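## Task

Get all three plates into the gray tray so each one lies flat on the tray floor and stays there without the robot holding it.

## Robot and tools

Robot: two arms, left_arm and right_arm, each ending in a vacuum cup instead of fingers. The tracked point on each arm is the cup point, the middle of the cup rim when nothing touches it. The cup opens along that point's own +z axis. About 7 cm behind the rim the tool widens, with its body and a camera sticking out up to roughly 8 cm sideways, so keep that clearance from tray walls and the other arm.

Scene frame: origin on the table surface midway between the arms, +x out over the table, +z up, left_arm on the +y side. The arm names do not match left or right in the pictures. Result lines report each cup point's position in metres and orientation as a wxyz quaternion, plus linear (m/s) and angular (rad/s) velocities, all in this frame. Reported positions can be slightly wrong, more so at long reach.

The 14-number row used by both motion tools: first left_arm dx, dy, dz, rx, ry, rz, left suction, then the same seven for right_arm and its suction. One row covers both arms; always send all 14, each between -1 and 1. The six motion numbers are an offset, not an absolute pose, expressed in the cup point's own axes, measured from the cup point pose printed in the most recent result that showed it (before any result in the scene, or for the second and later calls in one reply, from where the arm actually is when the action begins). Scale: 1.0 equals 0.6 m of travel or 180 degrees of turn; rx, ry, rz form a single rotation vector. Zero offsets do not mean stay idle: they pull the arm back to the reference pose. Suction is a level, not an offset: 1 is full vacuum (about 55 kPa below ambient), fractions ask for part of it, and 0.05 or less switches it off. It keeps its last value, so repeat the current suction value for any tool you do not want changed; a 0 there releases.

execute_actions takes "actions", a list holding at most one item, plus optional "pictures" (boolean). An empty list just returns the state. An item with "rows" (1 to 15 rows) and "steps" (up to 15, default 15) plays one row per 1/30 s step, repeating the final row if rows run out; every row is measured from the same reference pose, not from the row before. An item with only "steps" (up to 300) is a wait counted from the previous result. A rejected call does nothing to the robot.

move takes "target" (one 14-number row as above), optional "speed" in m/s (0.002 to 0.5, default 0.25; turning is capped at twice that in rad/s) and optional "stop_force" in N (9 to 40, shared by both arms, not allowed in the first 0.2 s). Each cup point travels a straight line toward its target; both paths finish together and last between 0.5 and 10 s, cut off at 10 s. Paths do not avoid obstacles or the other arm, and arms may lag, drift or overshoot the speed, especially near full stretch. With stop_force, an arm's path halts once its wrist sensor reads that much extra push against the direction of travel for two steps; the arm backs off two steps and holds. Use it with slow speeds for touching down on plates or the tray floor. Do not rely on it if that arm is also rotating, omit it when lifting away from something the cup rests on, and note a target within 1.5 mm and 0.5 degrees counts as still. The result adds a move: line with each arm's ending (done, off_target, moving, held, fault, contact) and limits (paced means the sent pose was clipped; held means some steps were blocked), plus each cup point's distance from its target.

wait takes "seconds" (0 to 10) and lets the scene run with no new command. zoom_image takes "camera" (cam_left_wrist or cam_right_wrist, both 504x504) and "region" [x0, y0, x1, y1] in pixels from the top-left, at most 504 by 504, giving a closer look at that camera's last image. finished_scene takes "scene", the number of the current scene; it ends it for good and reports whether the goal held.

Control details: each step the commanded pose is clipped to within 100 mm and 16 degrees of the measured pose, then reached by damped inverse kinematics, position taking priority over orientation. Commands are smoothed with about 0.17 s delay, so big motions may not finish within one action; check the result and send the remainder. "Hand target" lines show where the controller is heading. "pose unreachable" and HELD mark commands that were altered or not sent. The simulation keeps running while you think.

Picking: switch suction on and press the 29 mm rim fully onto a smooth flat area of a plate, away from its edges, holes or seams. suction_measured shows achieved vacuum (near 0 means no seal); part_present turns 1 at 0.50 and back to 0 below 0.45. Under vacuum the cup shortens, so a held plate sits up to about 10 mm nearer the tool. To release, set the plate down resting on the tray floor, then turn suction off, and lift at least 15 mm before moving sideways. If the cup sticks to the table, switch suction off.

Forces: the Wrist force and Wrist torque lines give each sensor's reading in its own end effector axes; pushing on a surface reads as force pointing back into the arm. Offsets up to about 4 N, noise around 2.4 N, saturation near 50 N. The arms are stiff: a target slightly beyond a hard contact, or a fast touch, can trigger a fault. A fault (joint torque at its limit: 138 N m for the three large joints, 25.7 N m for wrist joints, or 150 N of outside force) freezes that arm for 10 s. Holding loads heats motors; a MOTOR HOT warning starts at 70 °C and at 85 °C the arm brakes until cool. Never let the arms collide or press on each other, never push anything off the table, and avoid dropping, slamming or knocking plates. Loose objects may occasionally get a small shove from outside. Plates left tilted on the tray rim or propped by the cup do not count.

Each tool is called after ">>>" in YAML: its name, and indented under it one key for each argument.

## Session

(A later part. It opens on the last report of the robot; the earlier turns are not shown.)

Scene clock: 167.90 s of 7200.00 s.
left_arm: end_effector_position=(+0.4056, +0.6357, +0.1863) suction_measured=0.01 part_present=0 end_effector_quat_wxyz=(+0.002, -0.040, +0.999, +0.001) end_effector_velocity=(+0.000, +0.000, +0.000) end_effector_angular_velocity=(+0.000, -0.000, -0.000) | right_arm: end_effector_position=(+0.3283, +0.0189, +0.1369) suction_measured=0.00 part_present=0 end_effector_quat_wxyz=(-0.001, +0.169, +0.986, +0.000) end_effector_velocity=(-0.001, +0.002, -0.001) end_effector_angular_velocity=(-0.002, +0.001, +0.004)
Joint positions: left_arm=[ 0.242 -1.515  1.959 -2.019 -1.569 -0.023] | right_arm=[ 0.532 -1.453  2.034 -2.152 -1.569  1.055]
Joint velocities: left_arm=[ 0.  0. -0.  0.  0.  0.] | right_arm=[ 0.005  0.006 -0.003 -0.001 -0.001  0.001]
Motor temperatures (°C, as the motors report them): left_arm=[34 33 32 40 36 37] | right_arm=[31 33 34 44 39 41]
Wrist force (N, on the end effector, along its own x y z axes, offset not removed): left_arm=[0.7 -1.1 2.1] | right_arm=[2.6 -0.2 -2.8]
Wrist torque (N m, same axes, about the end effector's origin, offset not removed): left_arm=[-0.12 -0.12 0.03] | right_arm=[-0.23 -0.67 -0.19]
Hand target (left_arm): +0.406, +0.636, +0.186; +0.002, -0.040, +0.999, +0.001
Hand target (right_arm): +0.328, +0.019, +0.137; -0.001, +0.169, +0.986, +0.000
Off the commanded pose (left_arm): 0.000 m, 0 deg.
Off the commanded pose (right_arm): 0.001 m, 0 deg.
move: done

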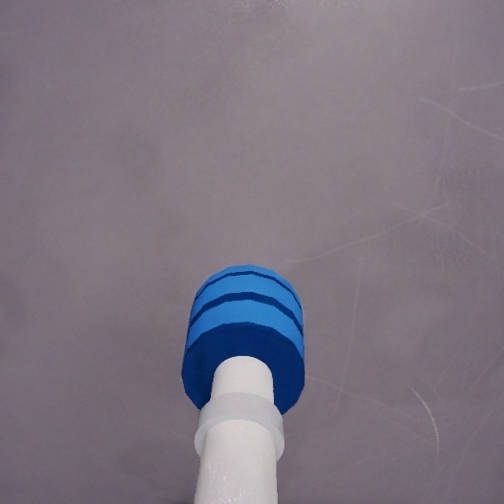

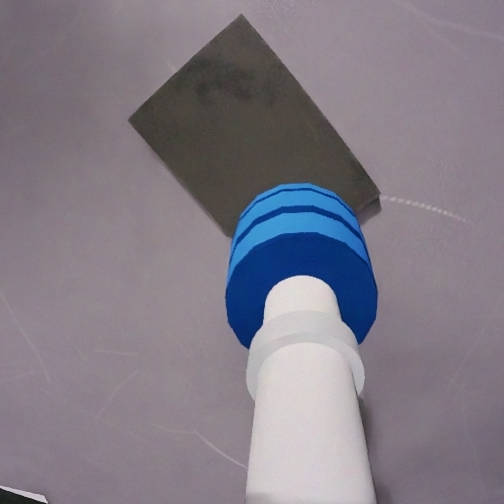

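>>> move:
  target: [0,0,0,0,0,0,0,0.012,0.025,0.17,0,0,0,1]

>>> move:
  target: [0,0,0,0,0,0,0,0,0,0.07,0,0,0,1]
  speed: 0.008
  stop_force: 10

>>> move:
  target: [0,0,0,0,0,0,0,0,0,-0.2,0,0,0,1]

>>> move:
  target: [0,0,0,0,0,0,0,-0.31,-0.59,0,0,0,0.49,1]

Scene clock: 176.57 s of 7200.00 s.
left_arm: end_effector_position=(+0.4056, +0.6357, +0.1863) suction_measured=0.01 part_present=0 end_effector_quat_wxyz=(+0.002, -0.040, +0.999, +0.001) end_effector_velocity=(-0.000, +0.001, +0.000) end_effector_angular_velocity=(+0.001, -0.000, +0.002) | right_arm: end_effector_position=(+0.3264, +0.0353, +0.0350) suction_measured=0.00 part_present=0 end_effector_quat_wxyz=(-0.001, +0.169, +0.986, +0.000) end_effector_velocity=(+0.001, +0.000, -0.002) end_effector_angular_velocity=(-0.000, -0.002, -0.001)
Joint positions: left_arm=[ 0.242 -1.515  1.959 -2.019 -1.569 -0.023] | right_arm=[ 0.56  -1.245  2.108 -2.434 -1.569  1.083]
Joint velocities: left_arm=[ 0.002 -0.    -0.    -0.     0.001  0.   ] | right_arm=[-0.001  0.006 -0.001 -0.006 -0.001  0.   ]
Motor temperatures (°C, as the motors report them): left_arm=[34 33 32 40 36 37] | right_arm=[31 33 34 44 39 41]
Wrist force (N, on the end effector, along its own x y z axes, offset not removed): left_arm=[3.6 1.4 0.3] | right_arm=[2.9 1.9 -1.9]
Wrist torque (N m, same axes, about the end effector's origin, offset not removed): left_arm=[0.19 -0.30 0.10] | right_arm=[0.14 -0.57 -0.11]
Hand target (left_arm): +0.406, +0.636, +0.186; +0.002, -0.040, +0.999, +0.001
Hand target (right_arm): +0.326, +0.035, +0.035; -0.001, +0.169, +0.986, +0.000
Off the commanded pose (left_arm): 0.000 m, 0 deg.
Off the commanded pose (right_arm): 0.000 m, 0 deg.
After step 90, 4.67 s passed at rest.
move: done

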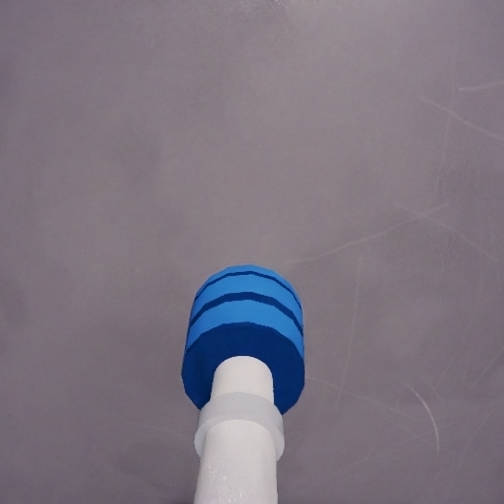

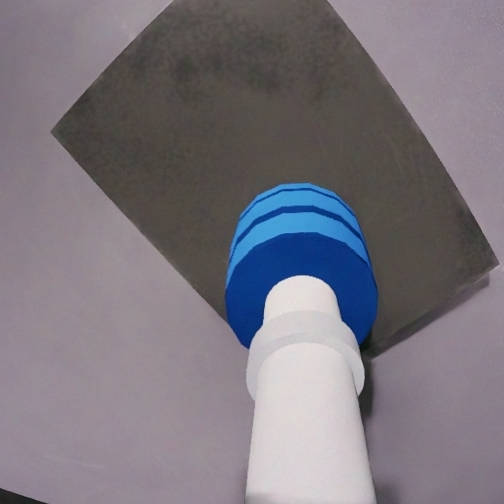

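Scene clock: 181.50 s of 7200.00 s.
left_arm: end_effector_position=(+0.4056, +0.6357, +0.1863) suction_measured=0.01 part_present=0 end_effector_quat_wxyz=(+0.002, -0.040, +0.999, +0.001) end_effector_velocity=(-0.000, +0.000, +0.000) end_effector_angular_velocity=(-0.000, -0.000, -0.000) | right_arm: end_effector_position=(+0.3263, +0.0353, -0.0016) suction_measured=1.00 part_present=1 end_effector_quat_wxyz=(-0.001, +0.169, +0.986, +0.000) end_effector_velocity=(-0.001, -0.000, +0.002) end_effector_angular_velocity=(-0.002, +0.002, +0.001)
Joint positions: left_arm=[ 0.242 -1.515  1.959 -2.019 -1.569 -0.023] | right_arm=[ 0.56  -1.165  2.13  -2.536 -1.569  1.083]
Joint velocities: left_arm=[ 0.  0. -0.  0. -0.  0.] | right_arm=[ 0.001 -0.005 -0.     0.008  0.    -0.   ]
Motor temperatures (°C, as the motors report them): left_arm=[34 33 32 40 36 37] | right_arm=[31 33 34 44 39 41]
Wrist force (N, on the end effector, along its own x y z axes, offset not removed): left_arm=[0.2 4.6 2.9] | right_arm=[1.0 4.4 -29.2]
Wrist torque (N m, same axes, about the end effector's origin, offset not removed): left_arm=[0.39 0.10 -0.21] | right_arm=[-0.01 -0.53 -0.26]
Hand target (left_arm): +0.406, +0.636, +0.186; +0.002, -0.040, +0.999, +0.001
Hand target (right_arm): +0.326, +0.035, -0.001; -0.001, +0.169, +0.986, +0.000
Off the commanded pose (left_arm): 0.000 m, 0 deg.
Off the commanded pose (right_arm): 0.005 m, 0 deg.
move: contact (right_arm)

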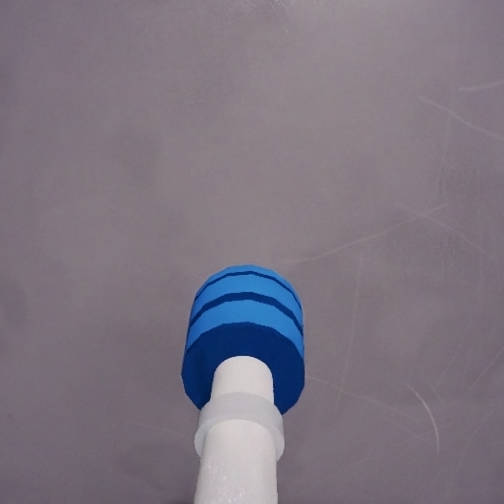

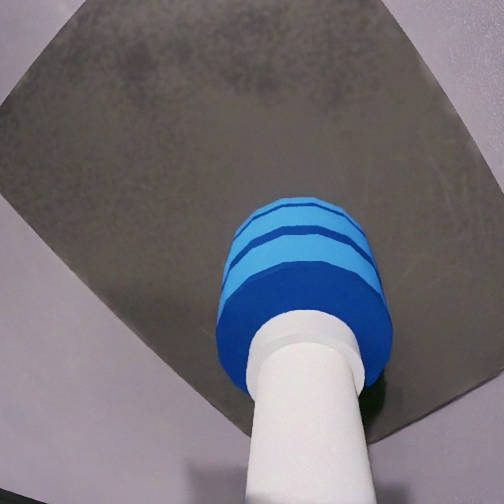

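Scene clock: 182.57 s of 7200.00 s.
left_arm: end_effector_position=(+0.4056, +0.6357, +0.1863) suction_measured=0.01 part_present=0 end_effector_quat_wxyz=(+0.002, -0.040, +0.999, +0.001) end_effector_velocity=(+0.000, -0.000, -0.000) end_effector_angular_velocity=(+0.000, +0.000, -0.001) | right_arm: end_effector_position=(+0.3264, +0.0354, +0.1184) suction_measured=1.00 part_present=1 end_effector_quat_wxyz=(-0.001, +0.169, +0.986, +0.000) end_effector_velocity=(-0.000, +0.000, +0.002) end_effector_angular_velocity=(-0.001, +0.000, +0.002)
Joint positions: left_arm=[ 0.242 -1.515  1.959 -2.019 -1.569 -0.023] | right_arm=[ 0.56  -1.396  2.025 -2.199 -1.569  1.083]
Joint velocities: left_arm=[-0.001 -0.     0.    -0.     0.    -0.   ] | right_arm=[ 0.001 -0.002 -0.004  0.007 -0.001 -0.001]
Motor temperatures (°C, as the motors report them): left_arm=[34 33 32 40 36 37] | right_arm=[31 33 34 44 39 41]
Wrist force (N, on the end effector, along its own x y z axes, offset not removed): left_arm=[0.0 0.5 -0.6] | right_arm=[1.8 0.8 2.7]
Wrist torque (N m, same axes, about the end effector's origin, offset not removed): left_arm=[0.12 0.06 -0.04] | right_arm=[0.02 -0.33 -0.22]
Hand target (left_arm): +0.406, +0.636, +0.186; +0.002, -0.040, +0.999, +0.001
Hand target (right_arm): +0.326, +0.035, +0.119; -0.001, +0.169, +0.986, +0.000
Off the commanded pose (left_arm): 0.000 m, 0 deg.
Off the commanded pose (right_arm): 0.000 m, 0 deg.
move: done

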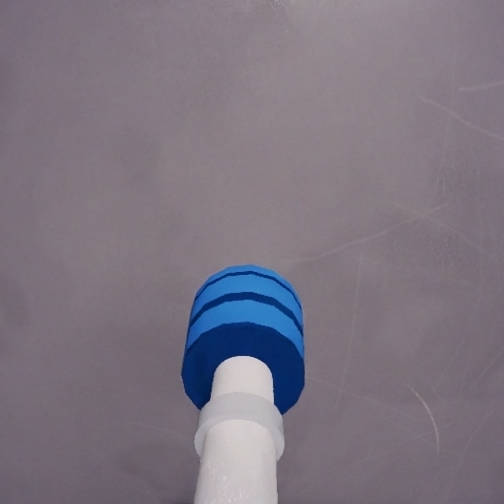

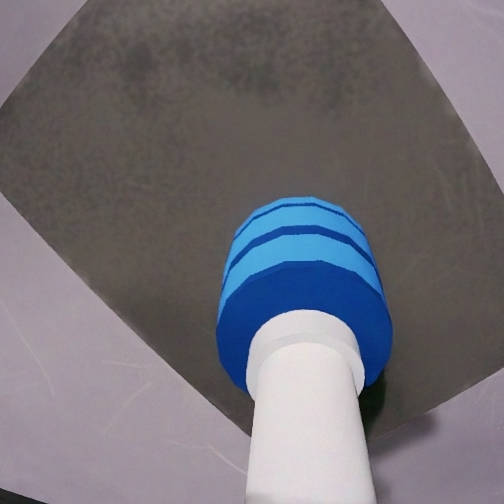

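Scene clock: 186.17 s of 7200.00 s.
left_arm: end_effector_position=(+0.4056, +0.6357, +0.1863) suction_measured=0.01 part_present=0 end_effector_quat_wxyz=(+0.002, -0.040, +0.999, +0.001) end_effector_velocity=(-0.000, +0.000, +0.000) end_effector_angular_velocity=(-0.000, -0.000, +0.001) | right_arm: end_effector_position=(+0.3848, -0.3606, +0.1188) suction_measured=1.00 part_present=1 end_effector_quat_wxyz=(-0.000, +0.807, +0.591, +0.000) end_effector_velocity=(+0.000, -0.002, -0.000) end_effector_angular_velocity=(+0.001, +0.000, -0.008)
Joint positions: left_arm=[ 0.242 -1.515  1.959 -2.019 -1.569 -0.023] | right_arm=[-0.495 -1.864  2.455 -2.162 -1.57   1.567]
Joint velocities: left_arm=[ 0.001  0.    -0.    -0.    -0.     0.   ] | right_arm=[-0.005  0.001 -0.    -0.001  0.     0.003]
Motor temperatures (°C, as the motors report them): left_arm=[34 33 32 40 36 37] | right_arm=[31 33 34 44 39 41]
Wrist force (N, on the end effector, along its own x y z axes, offset not removed): left_arm=[1.2 2.4 7.4] | right_arm=[2.2 0.9 0.4]
Wrist torque (N m, same axes, about the end effector's origin, offset not removed): left_arm=[0.14 -0.20 0.10] | right_arm=[0.00 -0.47 -0.28]
Hand target (left_arm): +0.406, +0.636, +0.186; +0.002, -0.040, +0.999, +0.001
Hand target (right_arm): +0.385, -0.361, +0.119; -0.000, +0.807, +0.591, +0.000
Off the commanded pose (left_arm): 0.000 m, 0 deg.
Off the commanded pose (right_arm): 0.001 m, 0 deg.
move: done

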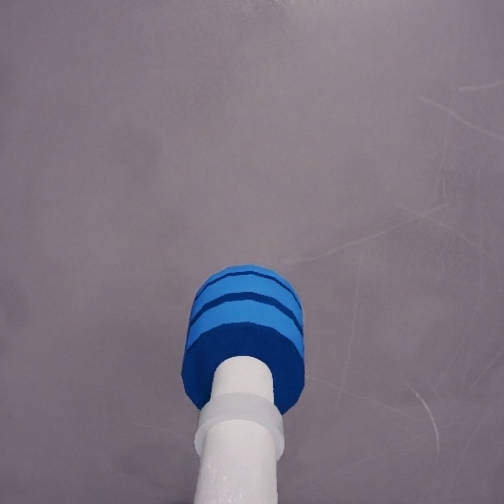

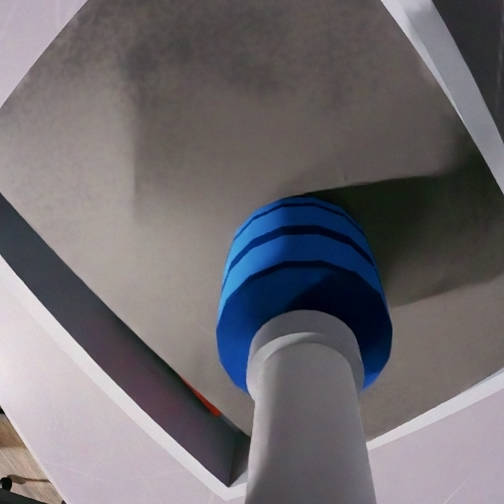

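>>> move:
  target: [0,0,0,0,0,0,0,0.02,0,0.13,0,0,0,1]
  speed: 0.015
  stop_force: 10

Scene clock: 195.77 s of 7200.00 s.
left_arm: end_effector_position=(+0.4056, +0.6357, +0.1863) suction_measured=0.01 part_present=0 end_effector_quat_wxyz=(+0.002, -0.040, +0.999, +0.001) end_effector_velocity=(-0.000, +0.001, -0.000) end_effector_angular_velocity=(+0.000, +0.000, +0.002) | right_arm: end_effector_position=(+0.3884, -0.3492, +0.0408) suction_measured=1.00 part_present=1 end_effector_quat_wxyz=(-0.000, +0.807, +0.591, +0.000) end_effector_velocity=(+0.000, -0.001, -0.002) end_effector_angular_velocity=(-0.000, -0.001, -0.001)
Joint positions: left_arm=[ 0.242 -1.515  1.959 -2.019 -1.569 -0.023] | right_arm=[-0.456 -1.634  2.562 -2.498 -1.57   1.606]
Joint velocities: left_arm=[ 0.002 -0.     0.     0.     0.    -0.   ] | right_arm=[-0.001  0.006  0.002 -0.009  0.    -0.   ]
Motor temperatures (°C, as the motors report them): left_arm=[34 33 32 40 36 37] | right_arm=[31 33 34 44 39 41]
Wrist force (N, on the end effector, along its own x y z axes, offset not removed): left_arm=[1.9 -0.5 0.8] | right_arm=[1.9 0.9 -0.4]
Wrist torque (N m, same axes, about the end effector's origin, offset not removed): left_arm=[-0.41 -0.13 0.10] | right_arm=[0.00 -0.38 -0.16]
Hand target (left_arm): +0.406, +0.636, +0.186; +0.002, -0.040, +0.999, +0.001
Hand target (right_arm): +0.388, -0.349, +0.041; -0.000, +0.807, +0.591, +0.000
Off the commanded pose (left_arm): 0.000 m, 0 deg.
Off the commanded pose (right_arm): 0.000 m, 0 deg.
After step 90, 1.07 s passed at rest.
move: done

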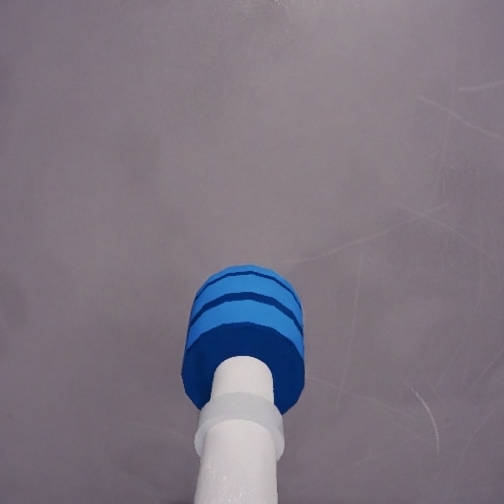

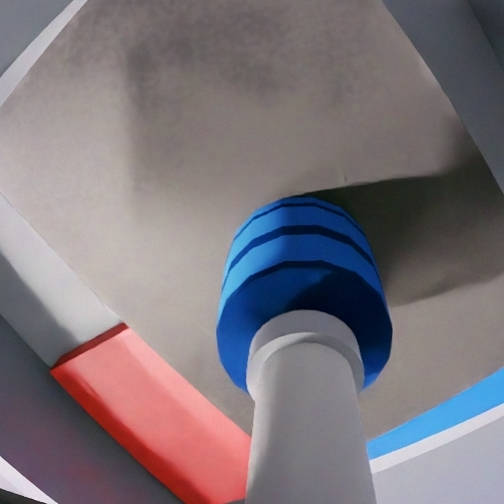

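>>> move:
  target: [0,0,0,0,0,0,0,-0.006,-0.008,0.075,0,0,0,1]
  speed: 0.008
  stop_force: 10

>>> execute_actions:
  actions:
    - {"rows":[[0,0,0,0,0,0,0,0,0,0,0,0,0,0]],"steps":10}
  pictures: false

>>> move:
  target: [0,0,0,0,0,0,0,0,0,-0.3,0,0,0,0]
  speed: 0.15

Scene clock: 205.67 s of 7200.00 s.
left_arm: end_effector_position=(+0.4056, +0.6357, +0.1863) suction_measured=0.01 part_present=0 end_effector_quat_wxyz=(+0.002, -0.040, +0.999, +0.001) end_effector_velocity=(-0.000, +0.001, +0.000) end_effector_angular_velocity=(+0.000, -0.000, +0.002) | right_arm: end_effector_position=(+0.3834, -0.3509, +0.0015) suction_measured=1.00 part_present=1 end_effector_quat_wxyz=(-0.000, +0.807, +0.591, +0.000) end_effector_velocity=(+0.000, +0.000, +0.002) end_effector_angular_velocity=(+0.001, +0.003, +0.001)
Joint positions: left_arm=[ 0.242 -1.515  1.959 -2.019 -1.569 -0.023] | right_arm=[-0.466 -1.497  2.616 -2.689 -1.57   1.596]
Joint velocities: left_arm=[ 0.002  0.    -0.    -0.     0.    -0.   ] | right_arm=[ 0.    -0.008 -0.004  0.015 -0.    -0.001]
Motor temperatures (°C, as the motors report them): left_arm=[34 33 32 40 36 37] | right_arm=[31 33 34 44 39 41]
Wrist force (N, on the end effector, along its own x y z axes, offset not removed): left_arm=[2.4 1.7 -0.6] | right_arm=[6.2 -5.6 -38.9]
Wrist torque (N m, same axes, about the end effector's origin, offset not removed): left_arm=[0.19 -0.15 0.00] | right_arm=[-0.07 -0.80 -0.13]
Hand target (left_arm): +0.406, +0.636, +0.186; +0.002, -0.040, +0.999, +0.001
Hand target (right_arm): +0.383, -0.351, +0.002; -0.000, +0.807, +0.591, +0.000
Off the commanded pose (left_arm): 0.000 m, 0 deg.
Off the commanded pose (right_arm): 0.006 m, 0 deg.
After step 90, 1.60 s passed at rest.
move: contact (right_arm)

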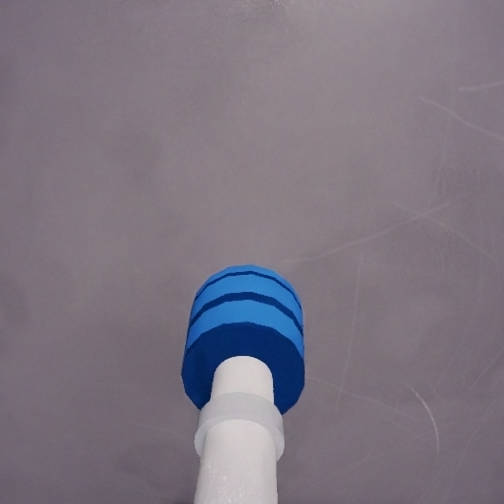

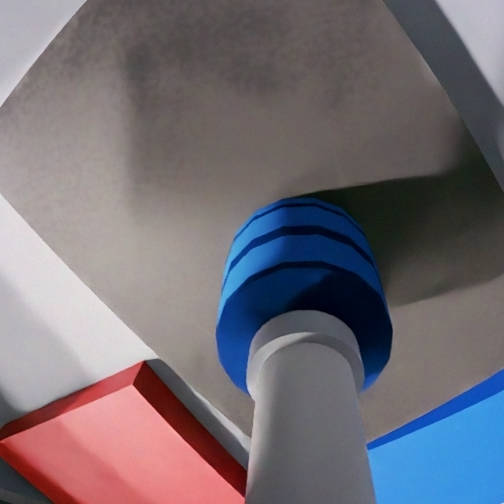

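Scene clock: 206.00 s of 7200.00 s.
left_arm: end_effector_position=(+0.4056, +0.6357, +0.1863) suction_measured=0.01 part_present=0 end_effector_quat_wxyz=(+0.002, -0.040, +0.999, +0.001) end_effector_velocity=(+0.000, +0.000, +0.000) end_effector_angular_velocity=(+0.000, -0.000, -0.000) | right_arm: end_effector_position=(+0.3834, -0.3510, +0.0016) suction_measured=0.00 part_present=0 end_effector_quat_wxyz=(-0.000, +0.807, +0.591, +0.000) end_effector_velocity=(+0.000, -0.000, -0.000) end_effector_angular_velocity=(-0.000, -0.000, -0.001)
Joint positions: left_arm=[ 0.242 -1.515  1.959 -2.019 -1.569 -0.023] | right_arm=[-0.466 -1.497  2.616 -2.689 -1.57   1.596]
Joint velocities: left_arm=[ 0. -0. -0.  0.  0.  0.] | right_arm=[-0.001  0.001  0.    -0.001 -0.     0.   ]
Motor temperatures (°C, as the motors report them): left_arm=[34 33 32 40 36 37] | right_arm=[31 33 34 44 39 41]
Wrist force (N, on the end effector, along its own x y z axes, offset not removed): left_arm=[-0.1 -1.3 -3.0] | right_arm=[3.7 -11.0 -49.7]
Wrist torque (N m, same axes, about the end effector's origin, offset not removed): left_arm=[-0.44 0.12 0.03] | right_arm=[-0.30 -0.46 -0.19]
Hand target (left_arm): +0.406, +0.636, +0.186; +0.002, -0.040, +0.999, +0.001
Hand target (right_arm): +0.383, -0.351, +0.001; -0.000, +0.807, +0.591, +0.000
Off the commanded pose (left_arm): 0.000 m, 0 deg.
Off the commanded pose (right_arm): 0.000 m, 0 deg.
Steps of this call (steps 1 to 10: all 10 steps of this action). Readings (end_effector_position | what the end effector reports):
1: left_arm (+0.4056, +0.6357, +0.1863) | right_arm (+0.3834, -0.3509, +0.0015) | left_arm suction_measured=0.01 part_present=0 | right_arm suction_measured=0.66 part_present=1
2: left_arm (+0.4056, +0.6357, +0.1863) | right_arm (+0.3834, -0.3510, +0.0016) | left_arm suction_measured=0.01 part_present=0 | right_arm suction_measured=0.00 part_present=0
4: left_arm (+0.4056, +0.6357, +0.1863) | right_arm (+0.3834, -0.3510, +0.0016) | left_arm suction_measured=0.01 part_present=0 | right_arm suction_measured=0.00 part_present=0
8: left_arm (+0.4056, +0.6357, +0.1863) | right_arm (+0.3834, -0.3510, +0.0016) | left_arm suction_measured=0.01 part_present=0 | right_arm suction_measured=0.00 part_present=0
10: the state above

Scene clock: 207.93 s of 7200.00 s.
left_arm: end_effector_position=(+0.4056, +0.6357, +0.1863) suction_measured=0.01 part_present=0 end_effector_quat_wxyz=(+0.002, -0.040, +0.999, +0.001) end_effector_velocity=(+0.000, -0.000, +0.000) end_effector_angular_velocity=(+0.000, +0.000, -0.001) | right_arm: end_effector_position=(+0.3835, -0.3509, +0.1816) suction_measured=0.00 part_present=0 end_effector_quat_wxyz=(-0.000, +0.807, +0.591, +0.000) end_effector_velocity=(-0.000, -0.000, +0.002) end_effector_angular_velocity=(+0.000, +0.000, +0.002)
Joint positions: left_arm=[ 0.242 -1.515  1.959 -2.019 -1.569 -0.023] | right_arm=[-0.465 -1.965  2.333 -1.939 -1.57   1.596]
Joint velocities: left_arm=[-0.001 -0.    -0.     0.     0.    -0.   ] | right_arm=[-0.001 -0.003 -0.005  0.008  0.    -0.002]
Motor temperatures (°C, as the motors report them): left_arm=[34 33 32 40 36 37] | right_arm=[31 33 34 44 39 41]
Wrist force (N, on the end effector, along its own x y z axes, offset not removed): left_arm=[-2.5 -1.7 -2.6] | right_arm=[1.3 -0.7 -1.2]
Wrist torque (N m, same axes, about the end effector's origin, offset not removed): left_arm=[-0.35 0.38 0.11] | right_arm=[-0.24 -0.34 -0.15]
Hand target (left_arm): +0.406, +0.636, +0.186; +0.002, -0.040, +0.999, +0.001
Hand target (right_arm): +0.383, -0.351, +0.182; -0.000, +0.807, +0.591, +0.000
Off the commanded pose (left_arm): 0.000 m, 0 deg.
Off the commanded pose (right_arm): 0.000 m, 0 deg.
move: done

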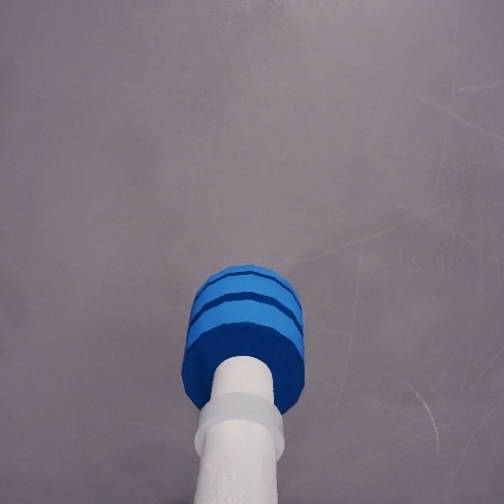

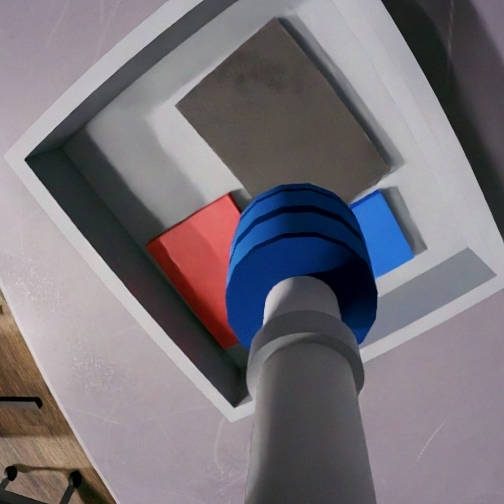

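>>> finished_scene:
  scene: 1

The scene is finished: the task was done.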